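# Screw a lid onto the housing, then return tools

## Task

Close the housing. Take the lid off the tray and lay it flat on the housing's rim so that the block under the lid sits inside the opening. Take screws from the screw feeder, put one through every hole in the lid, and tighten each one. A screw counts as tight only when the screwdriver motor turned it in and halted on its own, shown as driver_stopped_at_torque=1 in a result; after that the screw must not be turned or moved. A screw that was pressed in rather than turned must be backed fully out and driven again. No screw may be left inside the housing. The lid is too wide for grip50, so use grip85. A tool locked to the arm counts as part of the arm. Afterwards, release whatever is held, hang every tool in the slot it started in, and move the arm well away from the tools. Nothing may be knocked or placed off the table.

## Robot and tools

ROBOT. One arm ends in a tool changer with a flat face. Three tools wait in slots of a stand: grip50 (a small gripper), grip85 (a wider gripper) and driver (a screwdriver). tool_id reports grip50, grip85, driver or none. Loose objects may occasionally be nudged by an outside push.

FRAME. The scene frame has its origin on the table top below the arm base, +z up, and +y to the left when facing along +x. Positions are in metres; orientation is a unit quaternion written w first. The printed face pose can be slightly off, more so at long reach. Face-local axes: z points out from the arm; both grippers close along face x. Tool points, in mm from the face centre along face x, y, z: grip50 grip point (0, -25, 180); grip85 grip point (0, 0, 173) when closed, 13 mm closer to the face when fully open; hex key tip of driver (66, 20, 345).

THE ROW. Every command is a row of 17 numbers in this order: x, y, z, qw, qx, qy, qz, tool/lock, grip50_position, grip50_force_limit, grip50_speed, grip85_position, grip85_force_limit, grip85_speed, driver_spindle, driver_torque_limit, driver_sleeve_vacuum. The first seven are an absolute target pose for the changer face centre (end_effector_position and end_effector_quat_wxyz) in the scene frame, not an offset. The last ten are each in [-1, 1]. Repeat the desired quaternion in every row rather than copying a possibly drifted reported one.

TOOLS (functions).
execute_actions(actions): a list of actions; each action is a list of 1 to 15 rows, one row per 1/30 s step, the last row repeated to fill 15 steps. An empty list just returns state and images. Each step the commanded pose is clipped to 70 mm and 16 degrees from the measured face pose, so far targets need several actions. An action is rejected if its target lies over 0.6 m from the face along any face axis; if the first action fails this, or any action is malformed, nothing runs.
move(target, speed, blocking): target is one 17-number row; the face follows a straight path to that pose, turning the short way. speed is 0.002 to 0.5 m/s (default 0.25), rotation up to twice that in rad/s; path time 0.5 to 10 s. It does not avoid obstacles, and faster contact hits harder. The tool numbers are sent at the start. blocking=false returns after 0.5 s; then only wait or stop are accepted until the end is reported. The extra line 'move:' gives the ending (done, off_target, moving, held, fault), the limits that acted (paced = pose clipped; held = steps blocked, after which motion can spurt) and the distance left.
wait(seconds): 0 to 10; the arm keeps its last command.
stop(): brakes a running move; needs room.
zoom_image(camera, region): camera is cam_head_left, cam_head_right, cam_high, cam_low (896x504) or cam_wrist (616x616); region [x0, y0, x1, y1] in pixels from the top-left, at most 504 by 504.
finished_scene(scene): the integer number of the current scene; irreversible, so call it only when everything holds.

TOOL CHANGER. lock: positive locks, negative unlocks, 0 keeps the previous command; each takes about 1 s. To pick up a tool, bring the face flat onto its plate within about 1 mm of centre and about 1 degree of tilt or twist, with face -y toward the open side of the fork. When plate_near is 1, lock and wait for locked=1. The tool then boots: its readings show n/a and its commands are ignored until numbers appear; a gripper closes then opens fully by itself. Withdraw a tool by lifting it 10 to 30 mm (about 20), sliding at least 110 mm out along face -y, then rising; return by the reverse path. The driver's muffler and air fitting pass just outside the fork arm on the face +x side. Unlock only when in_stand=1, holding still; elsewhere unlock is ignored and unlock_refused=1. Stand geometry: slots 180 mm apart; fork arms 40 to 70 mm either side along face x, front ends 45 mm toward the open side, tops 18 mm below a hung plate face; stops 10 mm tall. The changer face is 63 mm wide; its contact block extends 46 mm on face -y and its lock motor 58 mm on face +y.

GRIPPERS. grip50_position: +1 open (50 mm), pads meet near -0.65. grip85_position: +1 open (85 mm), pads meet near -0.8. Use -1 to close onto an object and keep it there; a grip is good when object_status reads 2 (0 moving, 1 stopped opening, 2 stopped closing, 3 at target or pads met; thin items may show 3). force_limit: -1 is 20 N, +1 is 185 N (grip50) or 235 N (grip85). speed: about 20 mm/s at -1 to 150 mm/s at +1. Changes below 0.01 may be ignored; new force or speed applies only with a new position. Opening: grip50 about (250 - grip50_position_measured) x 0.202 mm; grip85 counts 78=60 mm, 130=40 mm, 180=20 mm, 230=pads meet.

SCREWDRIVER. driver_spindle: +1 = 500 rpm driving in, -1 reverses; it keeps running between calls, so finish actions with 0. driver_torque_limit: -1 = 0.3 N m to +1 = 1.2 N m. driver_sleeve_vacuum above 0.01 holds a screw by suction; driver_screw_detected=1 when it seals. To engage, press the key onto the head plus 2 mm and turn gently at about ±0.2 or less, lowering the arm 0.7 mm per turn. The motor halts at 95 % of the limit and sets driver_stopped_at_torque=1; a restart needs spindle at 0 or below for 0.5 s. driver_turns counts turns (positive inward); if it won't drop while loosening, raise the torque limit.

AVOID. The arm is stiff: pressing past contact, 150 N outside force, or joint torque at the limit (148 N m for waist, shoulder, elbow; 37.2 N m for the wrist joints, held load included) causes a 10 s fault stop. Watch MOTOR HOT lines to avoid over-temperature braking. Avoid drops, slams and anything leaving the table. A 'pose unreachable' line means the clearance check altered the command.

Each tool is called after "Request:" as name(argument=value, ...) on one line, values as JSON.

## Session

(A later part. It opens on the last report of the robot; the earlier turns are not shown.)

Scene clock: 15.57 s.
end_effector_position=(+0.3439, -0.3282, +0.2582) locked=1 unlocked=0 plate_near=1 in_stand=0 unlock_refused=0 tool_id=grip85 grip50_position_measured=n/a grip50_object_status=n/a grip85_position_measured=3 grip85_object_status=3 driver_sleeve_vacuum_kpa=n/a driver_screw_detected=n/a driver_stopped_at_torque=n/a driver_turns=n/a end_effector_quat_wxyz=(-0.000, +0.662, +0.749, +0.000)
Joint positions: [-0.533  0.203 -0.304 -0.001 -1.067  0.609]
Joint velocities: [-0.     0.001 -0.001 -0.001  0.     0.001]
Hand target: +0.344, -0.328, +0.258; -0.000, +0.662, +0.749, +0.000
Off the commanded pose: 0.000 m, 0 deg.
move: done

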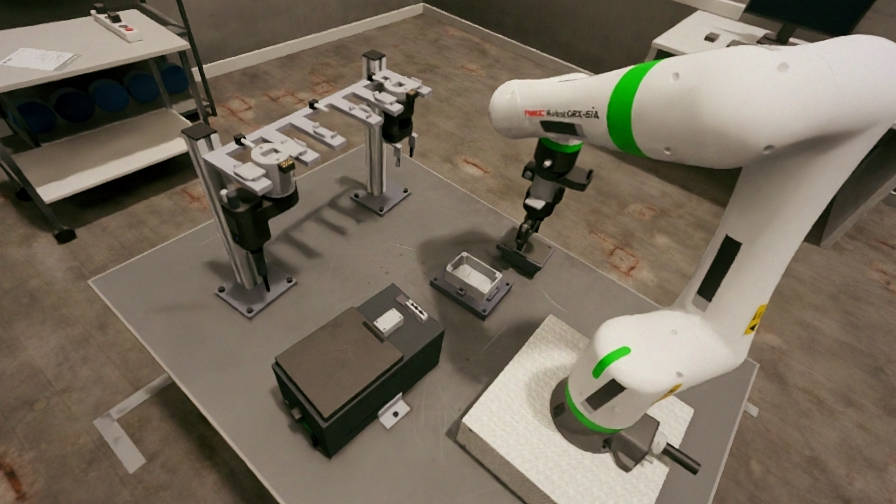

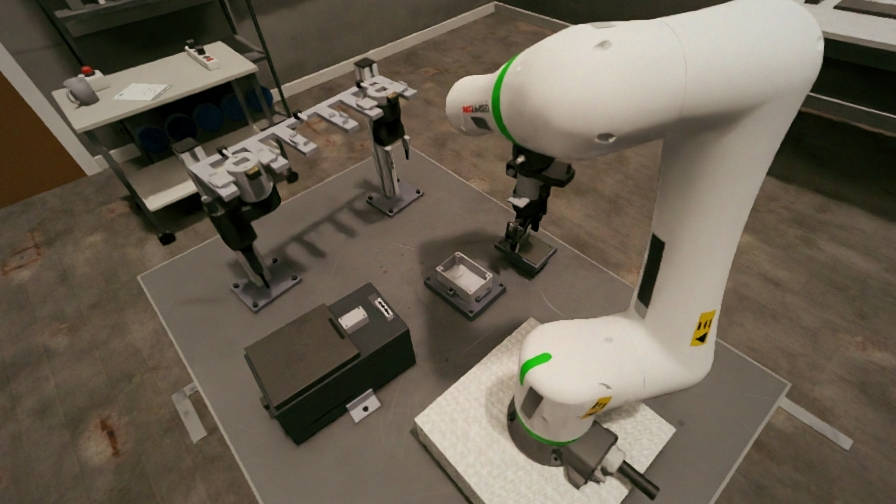

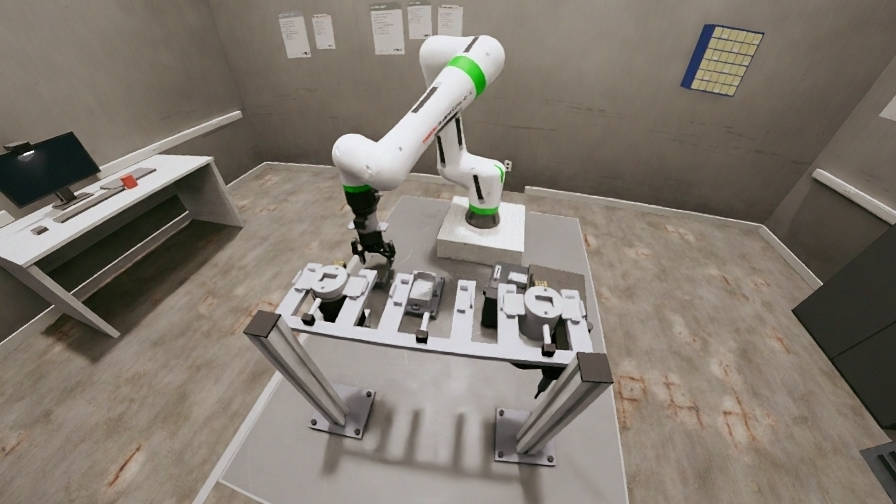

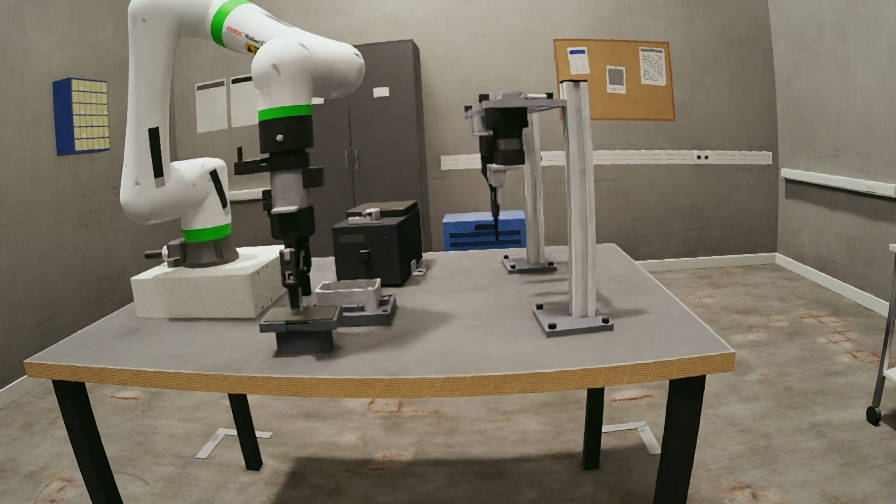

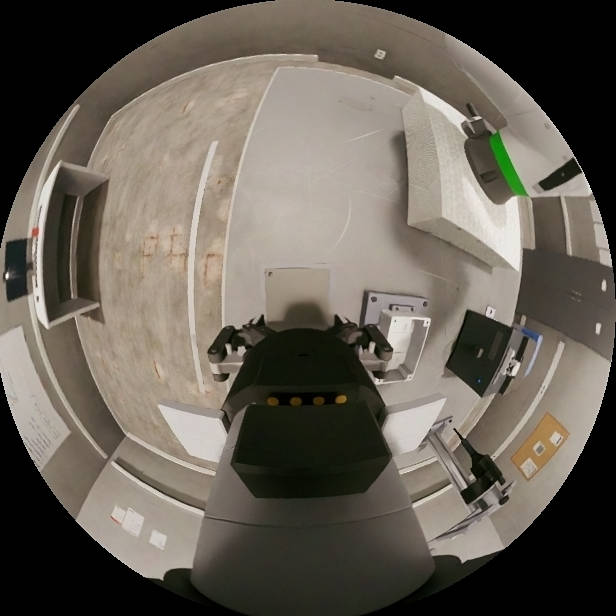

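Request:
move(target=[0.343,-0.3303,0.244,0,0.6659,0.7461,0,0,0,0,0,1,0,0,0,0,0], speed=0.03)

Request:
zoom_image(camera="cam_wrist", region=[240,240,360,340])

Request:
zoom_image(camera="cam_low", region=[260,280,340,340])

Scene clock: 16.63 s.
end_effector_position=(+0.3430, -0.3303, +0.2440) locked=1 unlocked=0 plate_near=1 in_stand=0 unlock_refused=0 tool_id=grip85 grip50_position_measured=n/a grip50_object_status=n/a grip85_position_measured=3 grip85_object_status=3 driver_sleeve_vacuum_kpa=n/a driver_screw_detected=n/a driver_stopped_at_torque=n/a driver_turns=n/a end_effector_quat_wxyz=(-0.000, +0.666, +0.746, +0.000)
Joint positions: [-0.538  0.223 -0.318 -0.    -1.033  0.604]
Joint velocities: [ 0.     0.001 -0.     0.001  0.001  0.001]
Hand target: +0.343, -0.330, +0.244; -0.000, +0.666, +0.746, +0.000
Off the commanded pose: 0.000 m, 0 deg.
move: done

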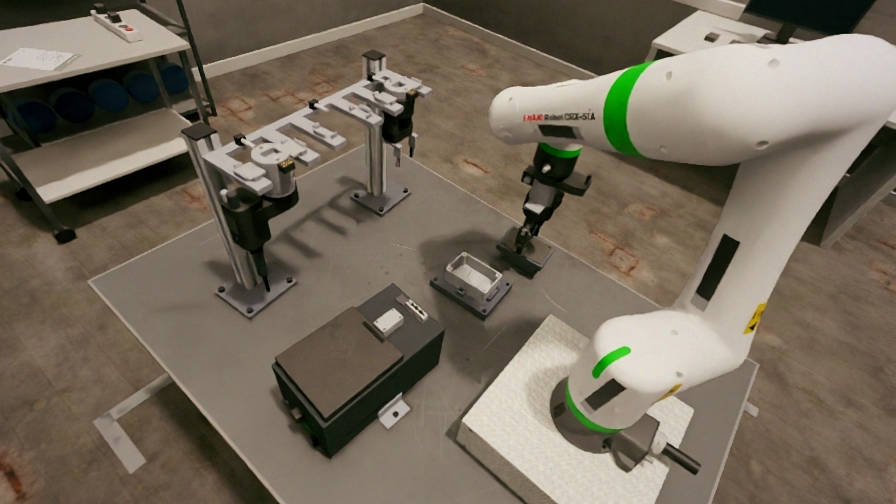

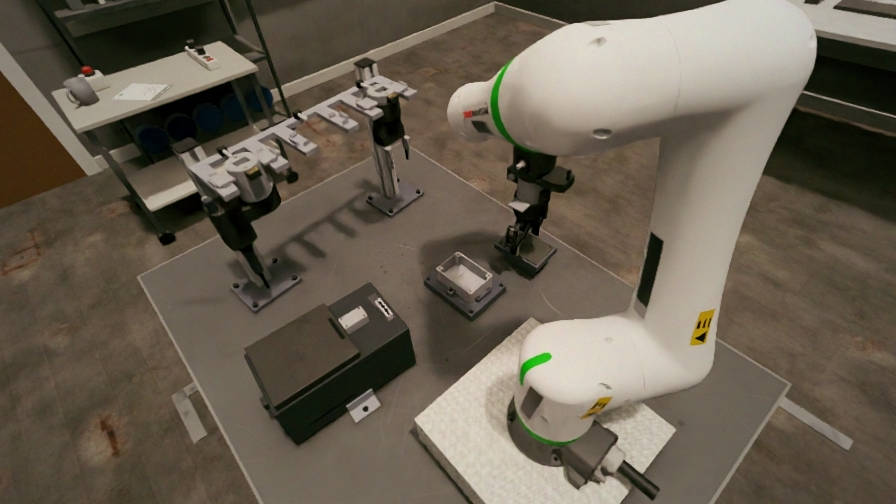

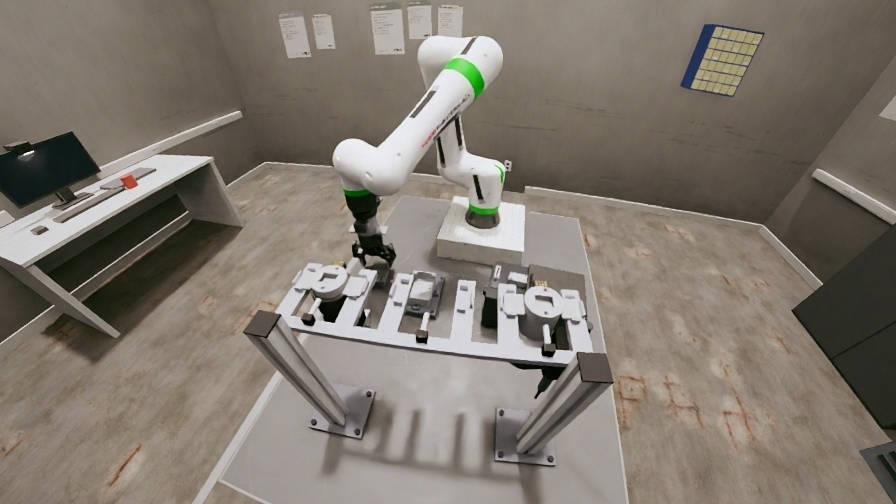

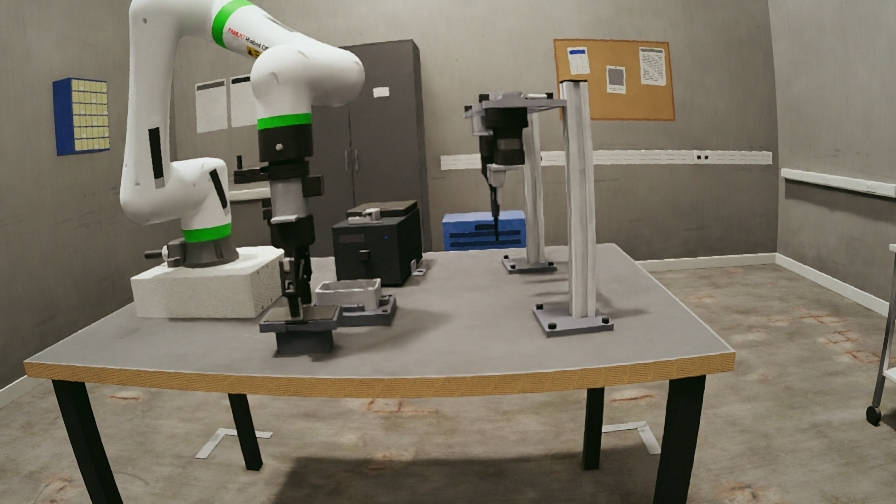

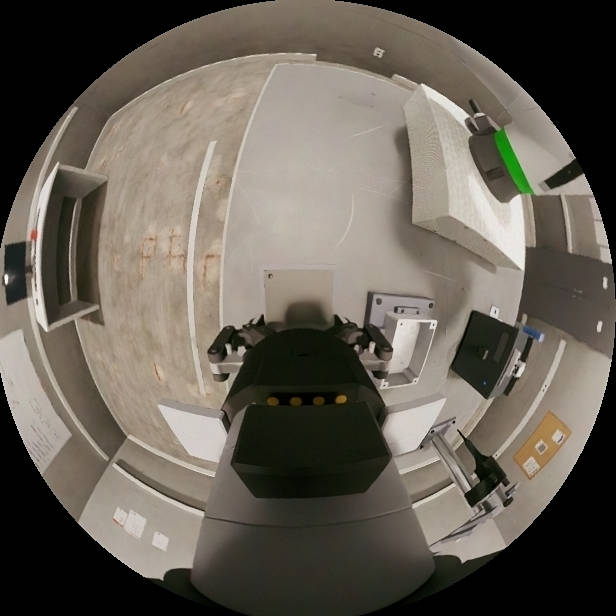

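Region (240, 240, 360, 340) of cam_wrist's 616x616 image, scaled by 4.200, with more detail than that image has.

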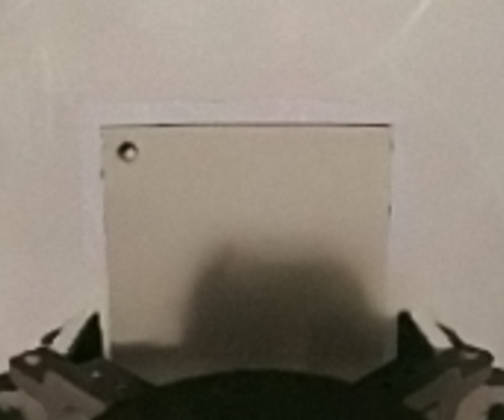

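Region (260, 280, 340, 340) of cam_low's 896x504 image, scaled by 6.300, with more detail than that image has; it fills the top 378 rows of this view, and the rest is white.

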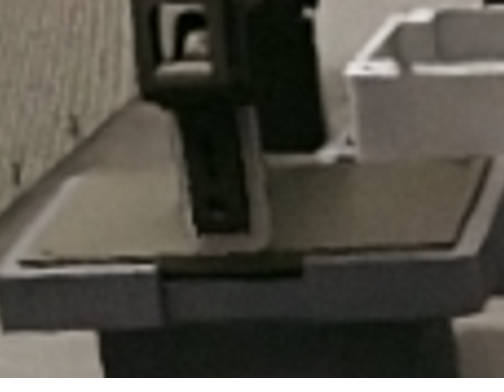

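Request:
move(target=[0.343,-0.3306,0.2365,0,0.6659,0.7461,0,0,0,0,0,1,0,0,0,0,0], speed=0.015)

Request:
move(target=[0.343,-0.3306,0.2365,0,0.6659,0.7461,0,0,0,0,0,0.5,-0.7,-1,0,0,0])

Request:
zoom_image(camera="cam_low", region=[260,280,340,340])

Scene clock: 17.67 s.
end_effector_position=(+0.3430, -0.3306, +0.2365) locked=1 unlocked=0 plate_near=1 in_stand=0 unlock_refused=0 tool_id=grip85 grip50_position_measured=n/a grip50_object_status=n/a grip85_position_measured=3 grip85_object_status=3 driver_sleeve_vacuum_kpa=n/a driver_screw_detected=n/a driver_stopped_at_torque=n/a driver_turns=n/a end_effector_quat_wxyz=(+0.000, +0.666, +0.746, +0.000)
Joint positions: [-0.538  0.233 -0.325 -0.    -1.016  0.604]
Joint velocities: [-0.001 -0.001  0.001  0.    -0.    -0.001]
Hand target: +0.343, -0.331, +0.236; -0.000, +0.666, +0.746, +0.000
Off the commanded pose: 0.000 m, 0 deg.
move: done

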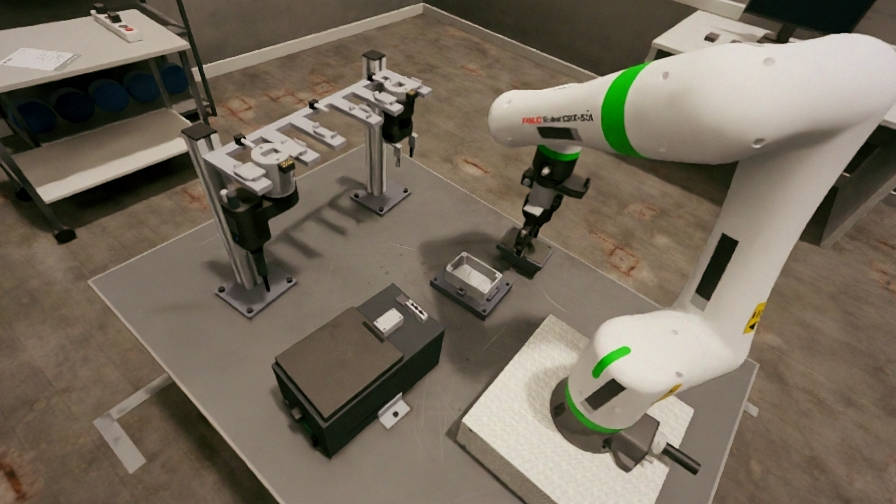

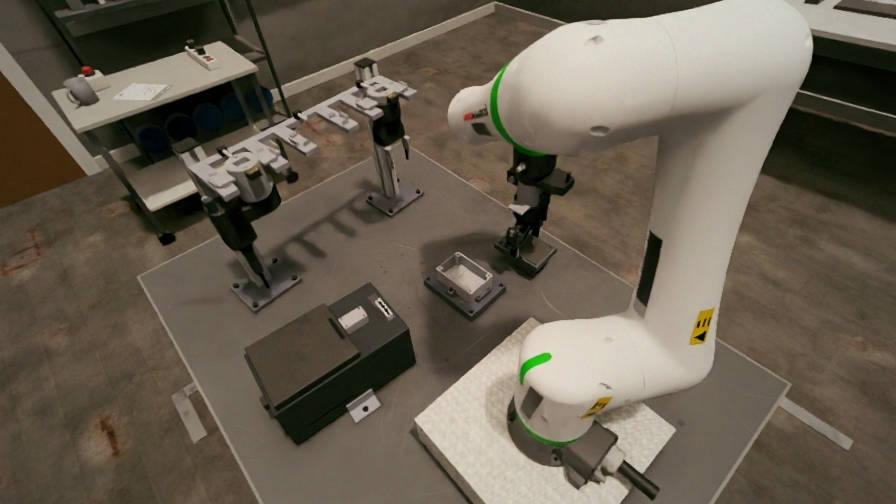

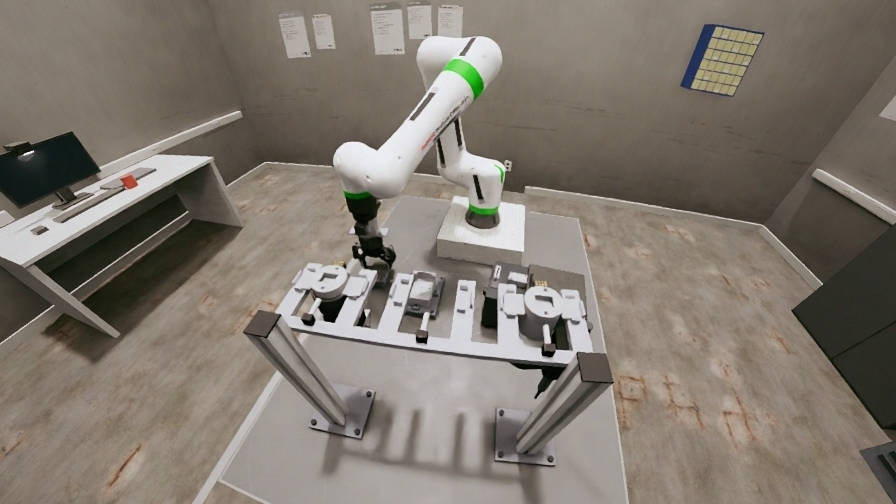

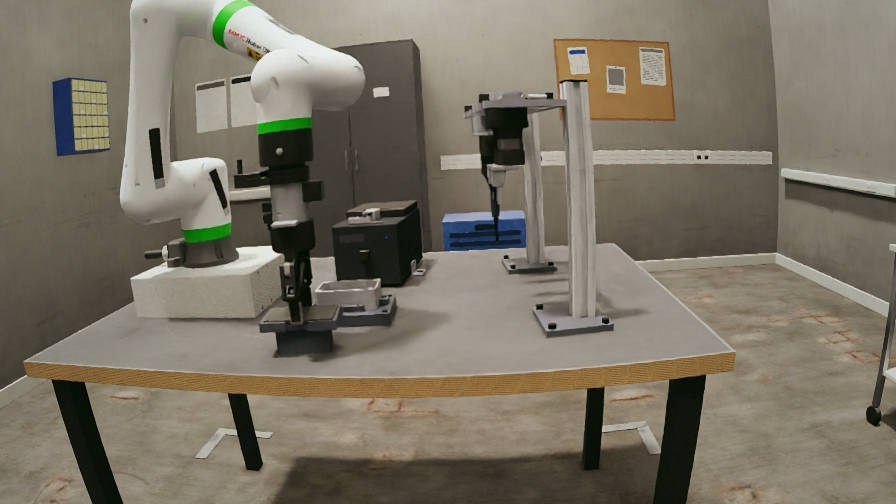

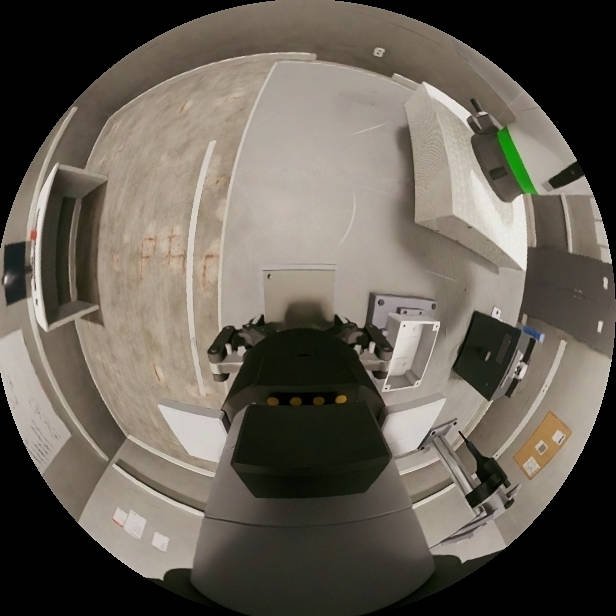

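Scene clock: 18.37 s.
end_effector_position=(+0.3430, -0.3306, +0.2365) locked=1 unlocked=0 plate_near=1 in_stand=0 unlock_refused=0 tool_id=grip85 grip50_position_measured=n/a grip50_object_status=n/a grip85_position_measured=23 grip85_object_status=2 driver_sleeve_vacuum_kpa=n/a driver_screw_detected=n/a driver_stopped_at_torque=n/a driver_turns=n/a end_effector_quat_wxyz=(+0.000, +0.666, +0.746, -0.000)
Joint positions: [-0.538  0.233 -0.325 -0.    -1.015  0.604]
Joint velocities: [ 0.001  0.001 -0.002 -0.     0.001 -0.001]
Hand target: +0.343, -0.331, +0.236; +0.000, +0.666, +0.746, -0.000
Off the commanded pose: 0.000 m, 0 deg.
move: done

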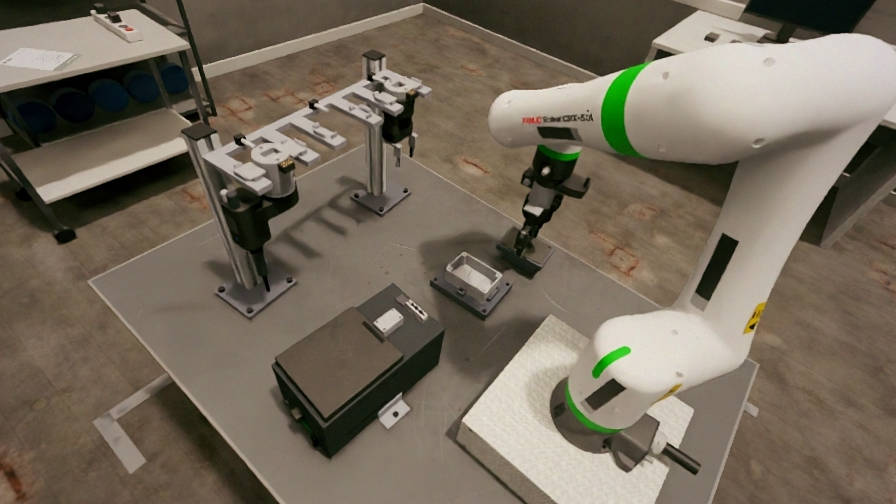

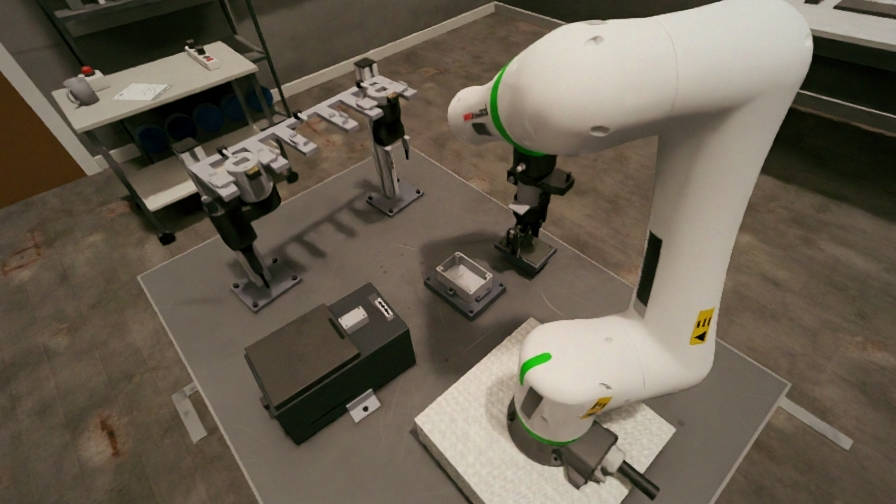

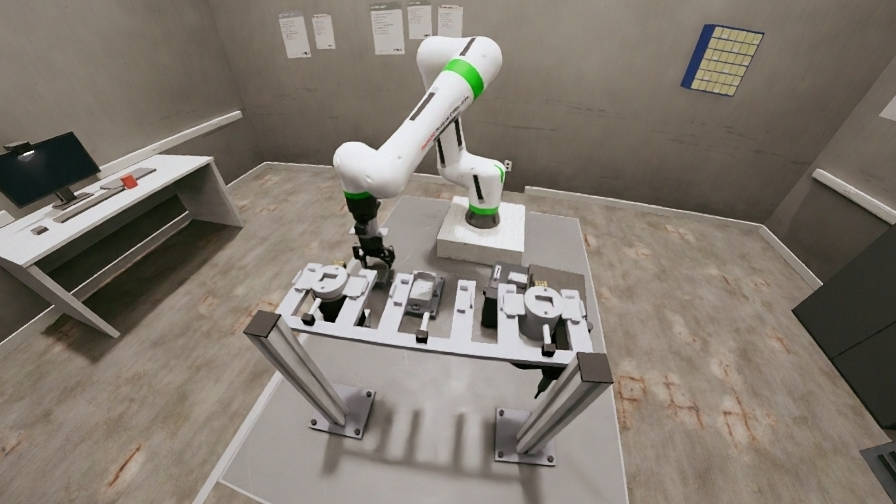

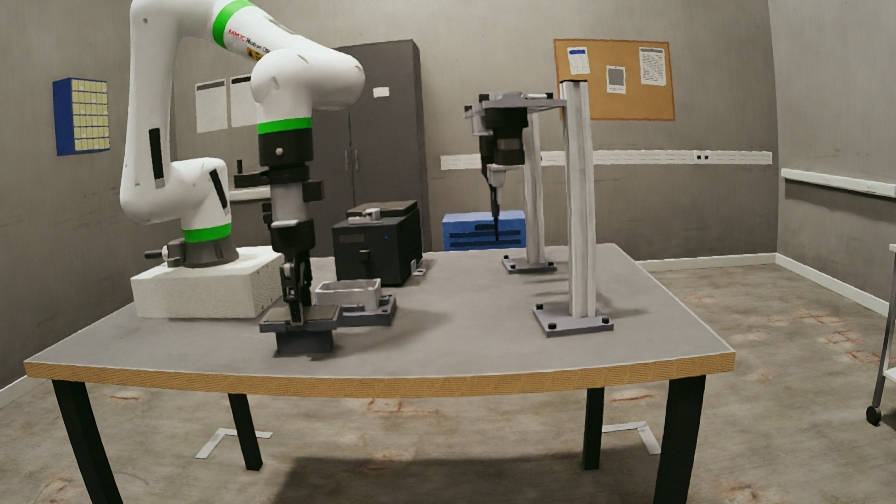

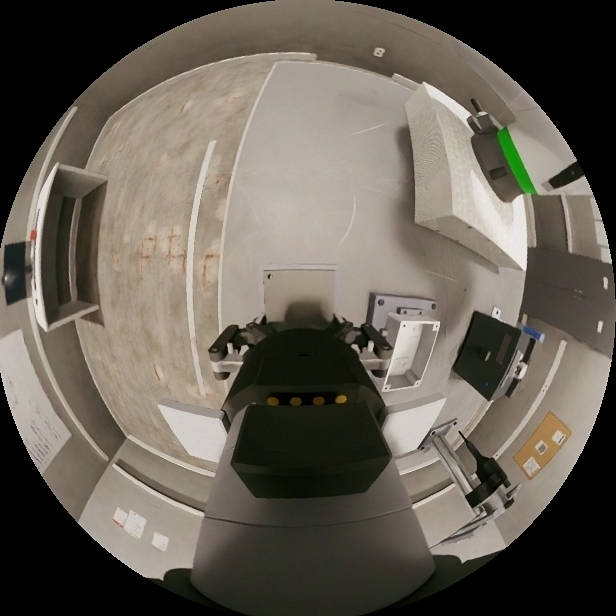

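Region (260, 280, 340, 340) of cam_low's 896x504 image, scaled by 6.300, with more detail than that image has; it fills the top 378 rows of this view, and the rest is white.

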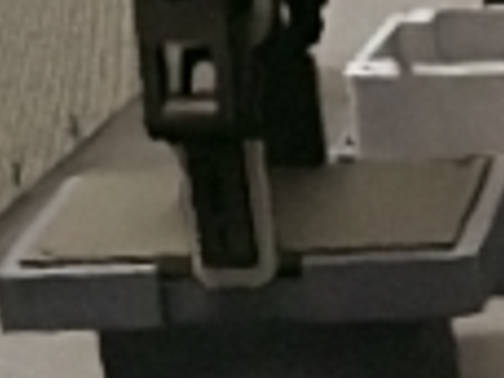

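Request:
move(target=[0.343,-0.3306,0.275,0,0.6659,0.7461,0,0,0,0,0,0.5,-0.7,-1,0,0,0], speed=0.025)

Request:
move(target=[0.387,-0.1525,0.268,0,0.6903,0.7236,0,0,0,0,0,0.5,-0.7,-1,0,0,0], speed=0.1)

Request:
zoom_image(camera="cam_low", region=[300,250,400,330])

Request:
zoom_image(camera="cam_wrist", region=[240,240,360,340])

Scene clock: 20.40 s.
end_effector_position=(+0.3431, -0.3307, +0.2750) locked=1 unlocked=0 plate_near=1 in_stand=0 unlock_refused=0 tool_id=grip85 grip50_position_measured=n/a grip50_object_status=n/a grip85_position_measured=24 grip85_object_status=2 driver_sleeve_vacuum_kpa=n/a driver_screw_detected=n/a driver_stopped_at_torque=n/a driver_turns=n/a end_effector_quat_wxyz=(+0.000, +0.666, +0.746, -0.000)
Joint positions: [-0.538  0.186 -0.281 -0.    -1.107  0.604]
Joint velocities: [-0.    -0.003  0.001  0.    -0.003 -0.   ]
Hand target: +0.343, -0.331, +0.275; +0.000, +0.666, +0.746, -0.000
Off the commanded pose: 0.000 m, 0 deg.
move: done

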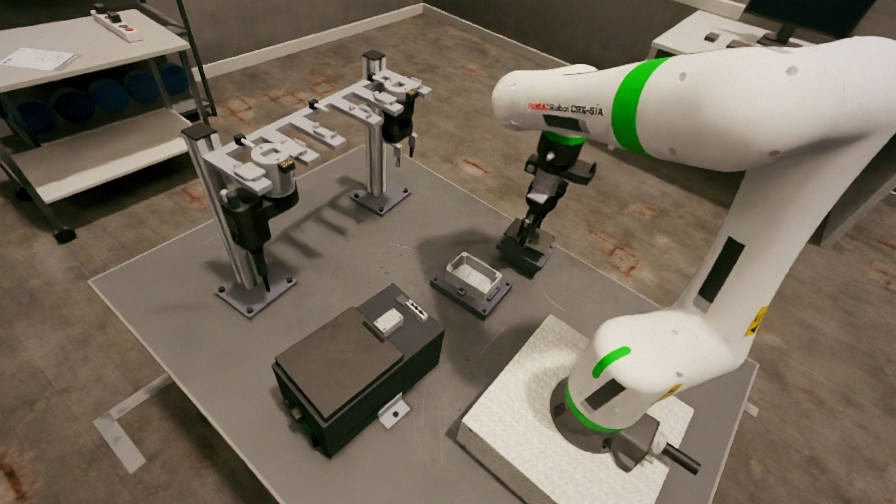

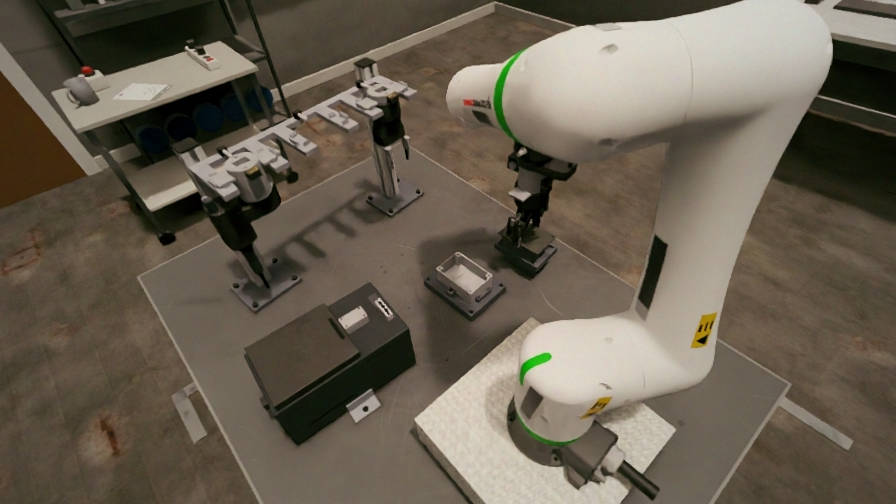

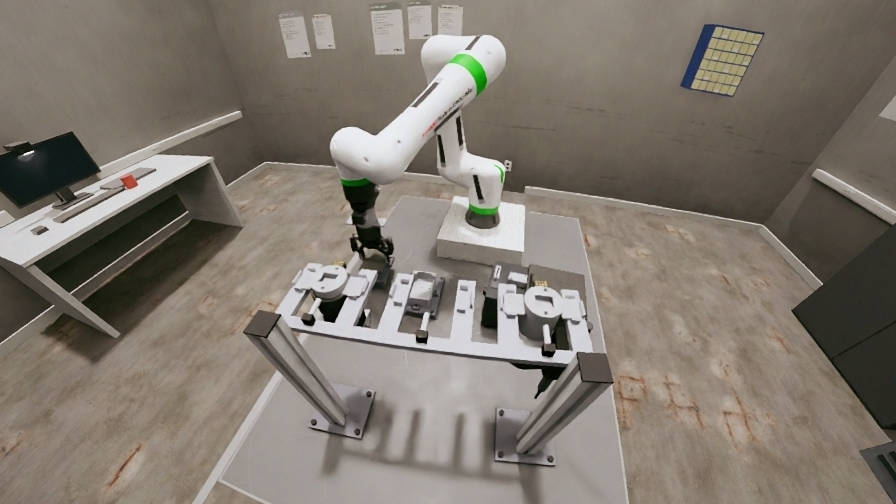

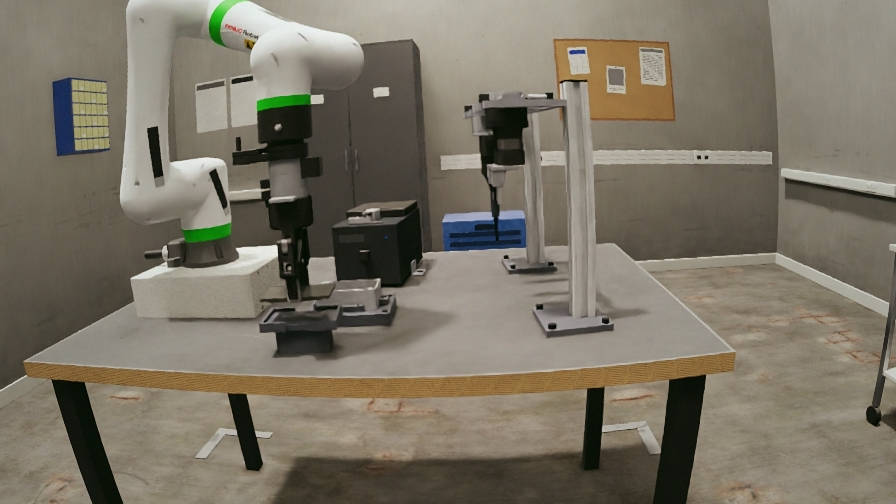

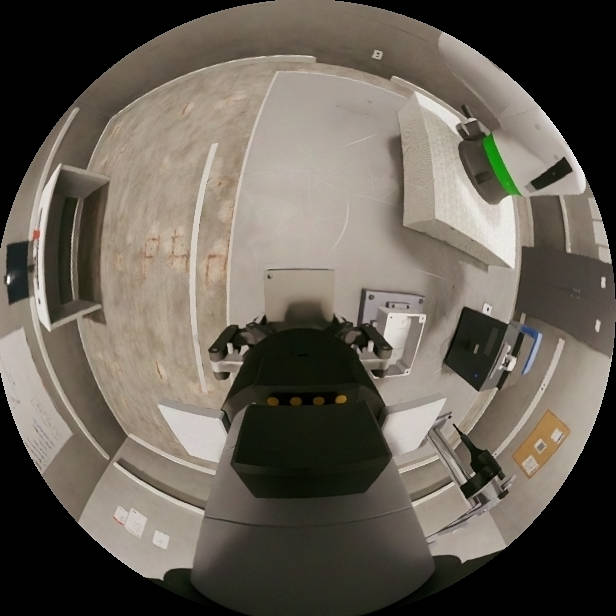

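Scene clock: 22.57 s.
end_effector_position=(+0.3867, -0.1524, +0.2681) locked=1 unlocked=0 plate_near=1 in_stand=0 unlock_refused=0 tool_id=grip85 grip50_position_measured=n/a grip50_object_status=n/a grip85_position_measured=24 grip85_object_status=2 driver_sleeve_vacuum_kpa=n/a driver_screw_detected=n/a driver_stopped_at_torque=n/a driver_turns=n/a end_effector_quat_wxyz=(+0.001, +0.690, +0.724, +0.000)
Joint positions: [-0.106  0.046 -0.456 -0.001 -1.071  0.106]
Joint velocities: [ 0.001  0.001  0.001 -0.002  0.    -0.001]
Hand target: +0.387, -0.152, +0.268; +0.001, +0.690, +0.724, +0.000
Off the commanded pose: 0.000 m, 0 deg.
move: done

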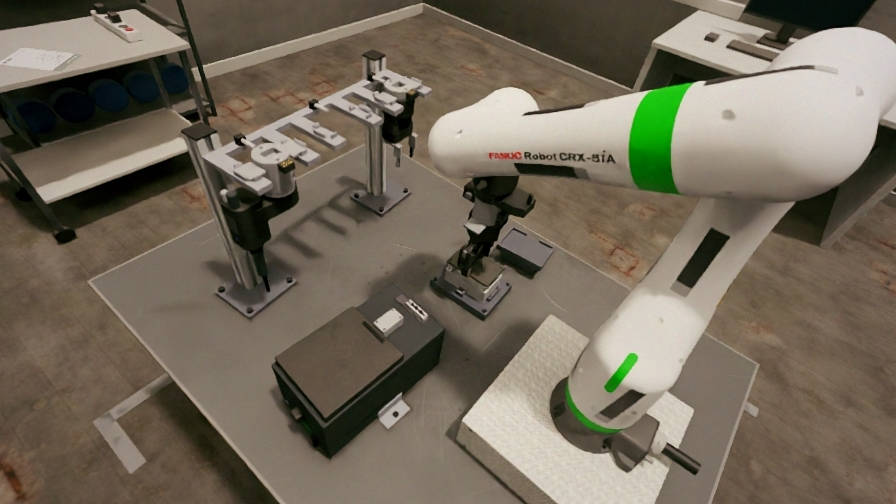

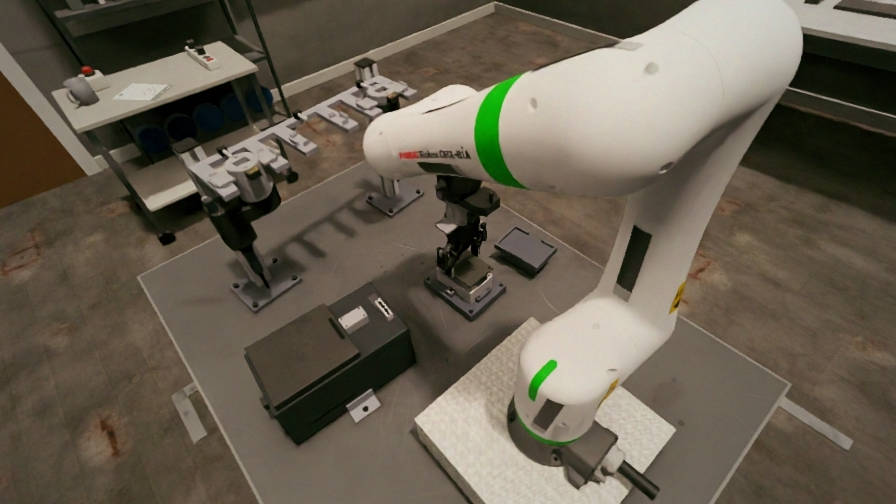

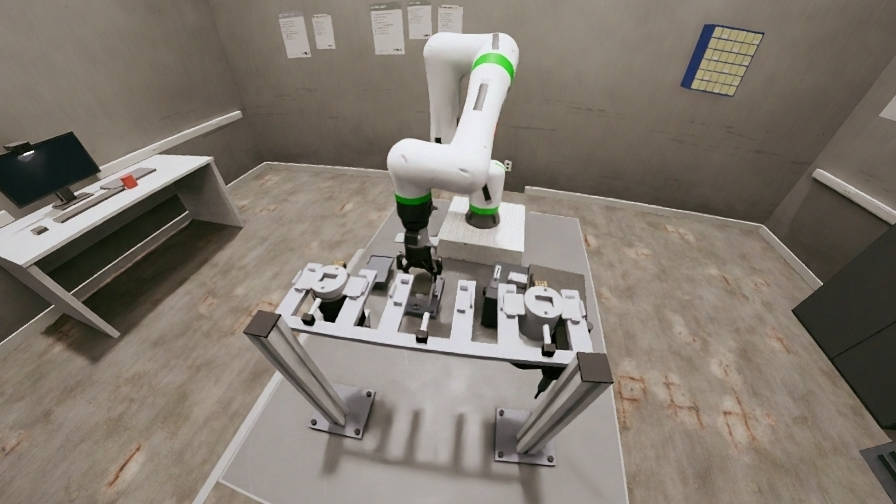

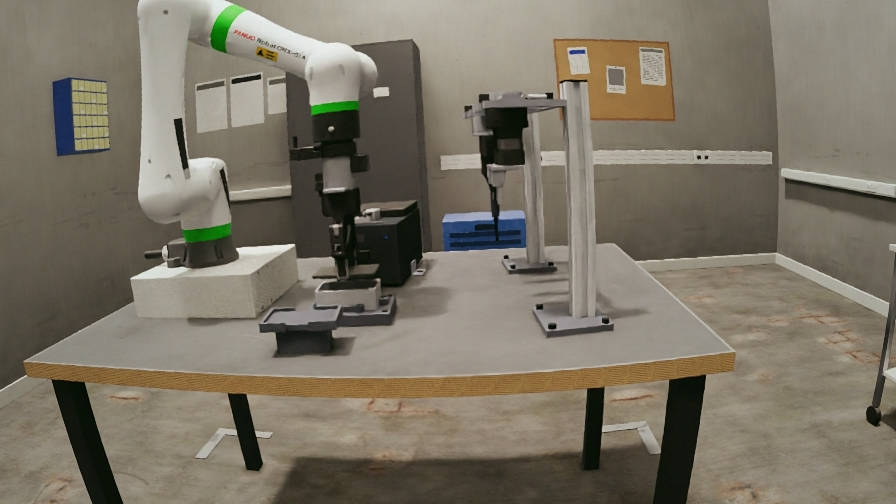

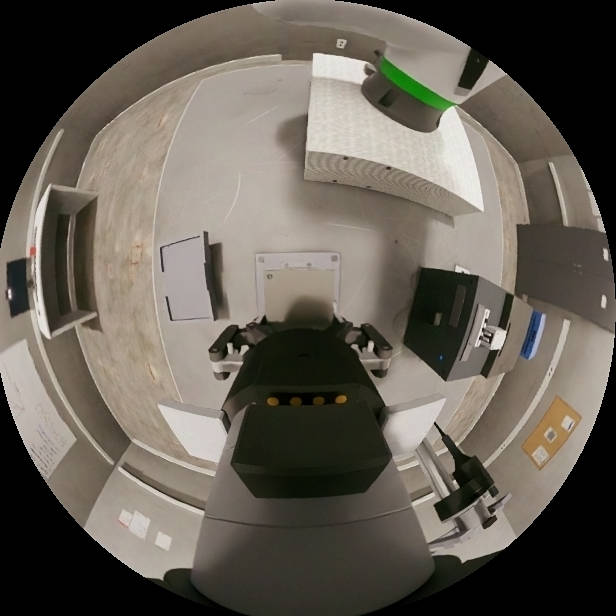

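Region (300, 250, 400, 330) of cam_low's 896x504 image, scaled by 5.040, with more detail than that image has; it fills the top 403 rows of this view, and the rest is white.

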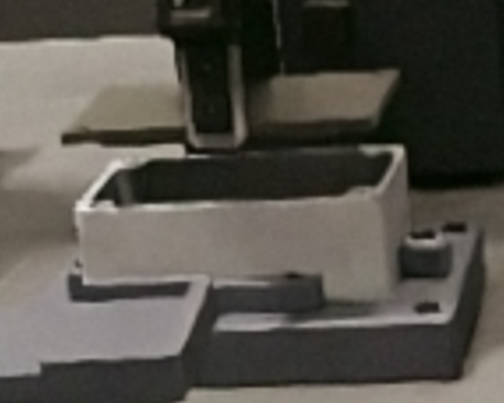

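Region (240, 240, 360, 340) of cam_wrist's 616x616 image, scaled by 4.200, with more detail than that image has.

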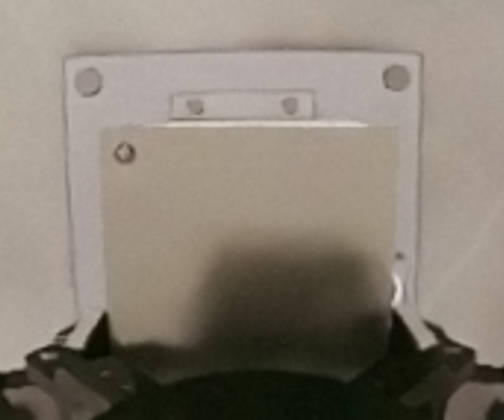

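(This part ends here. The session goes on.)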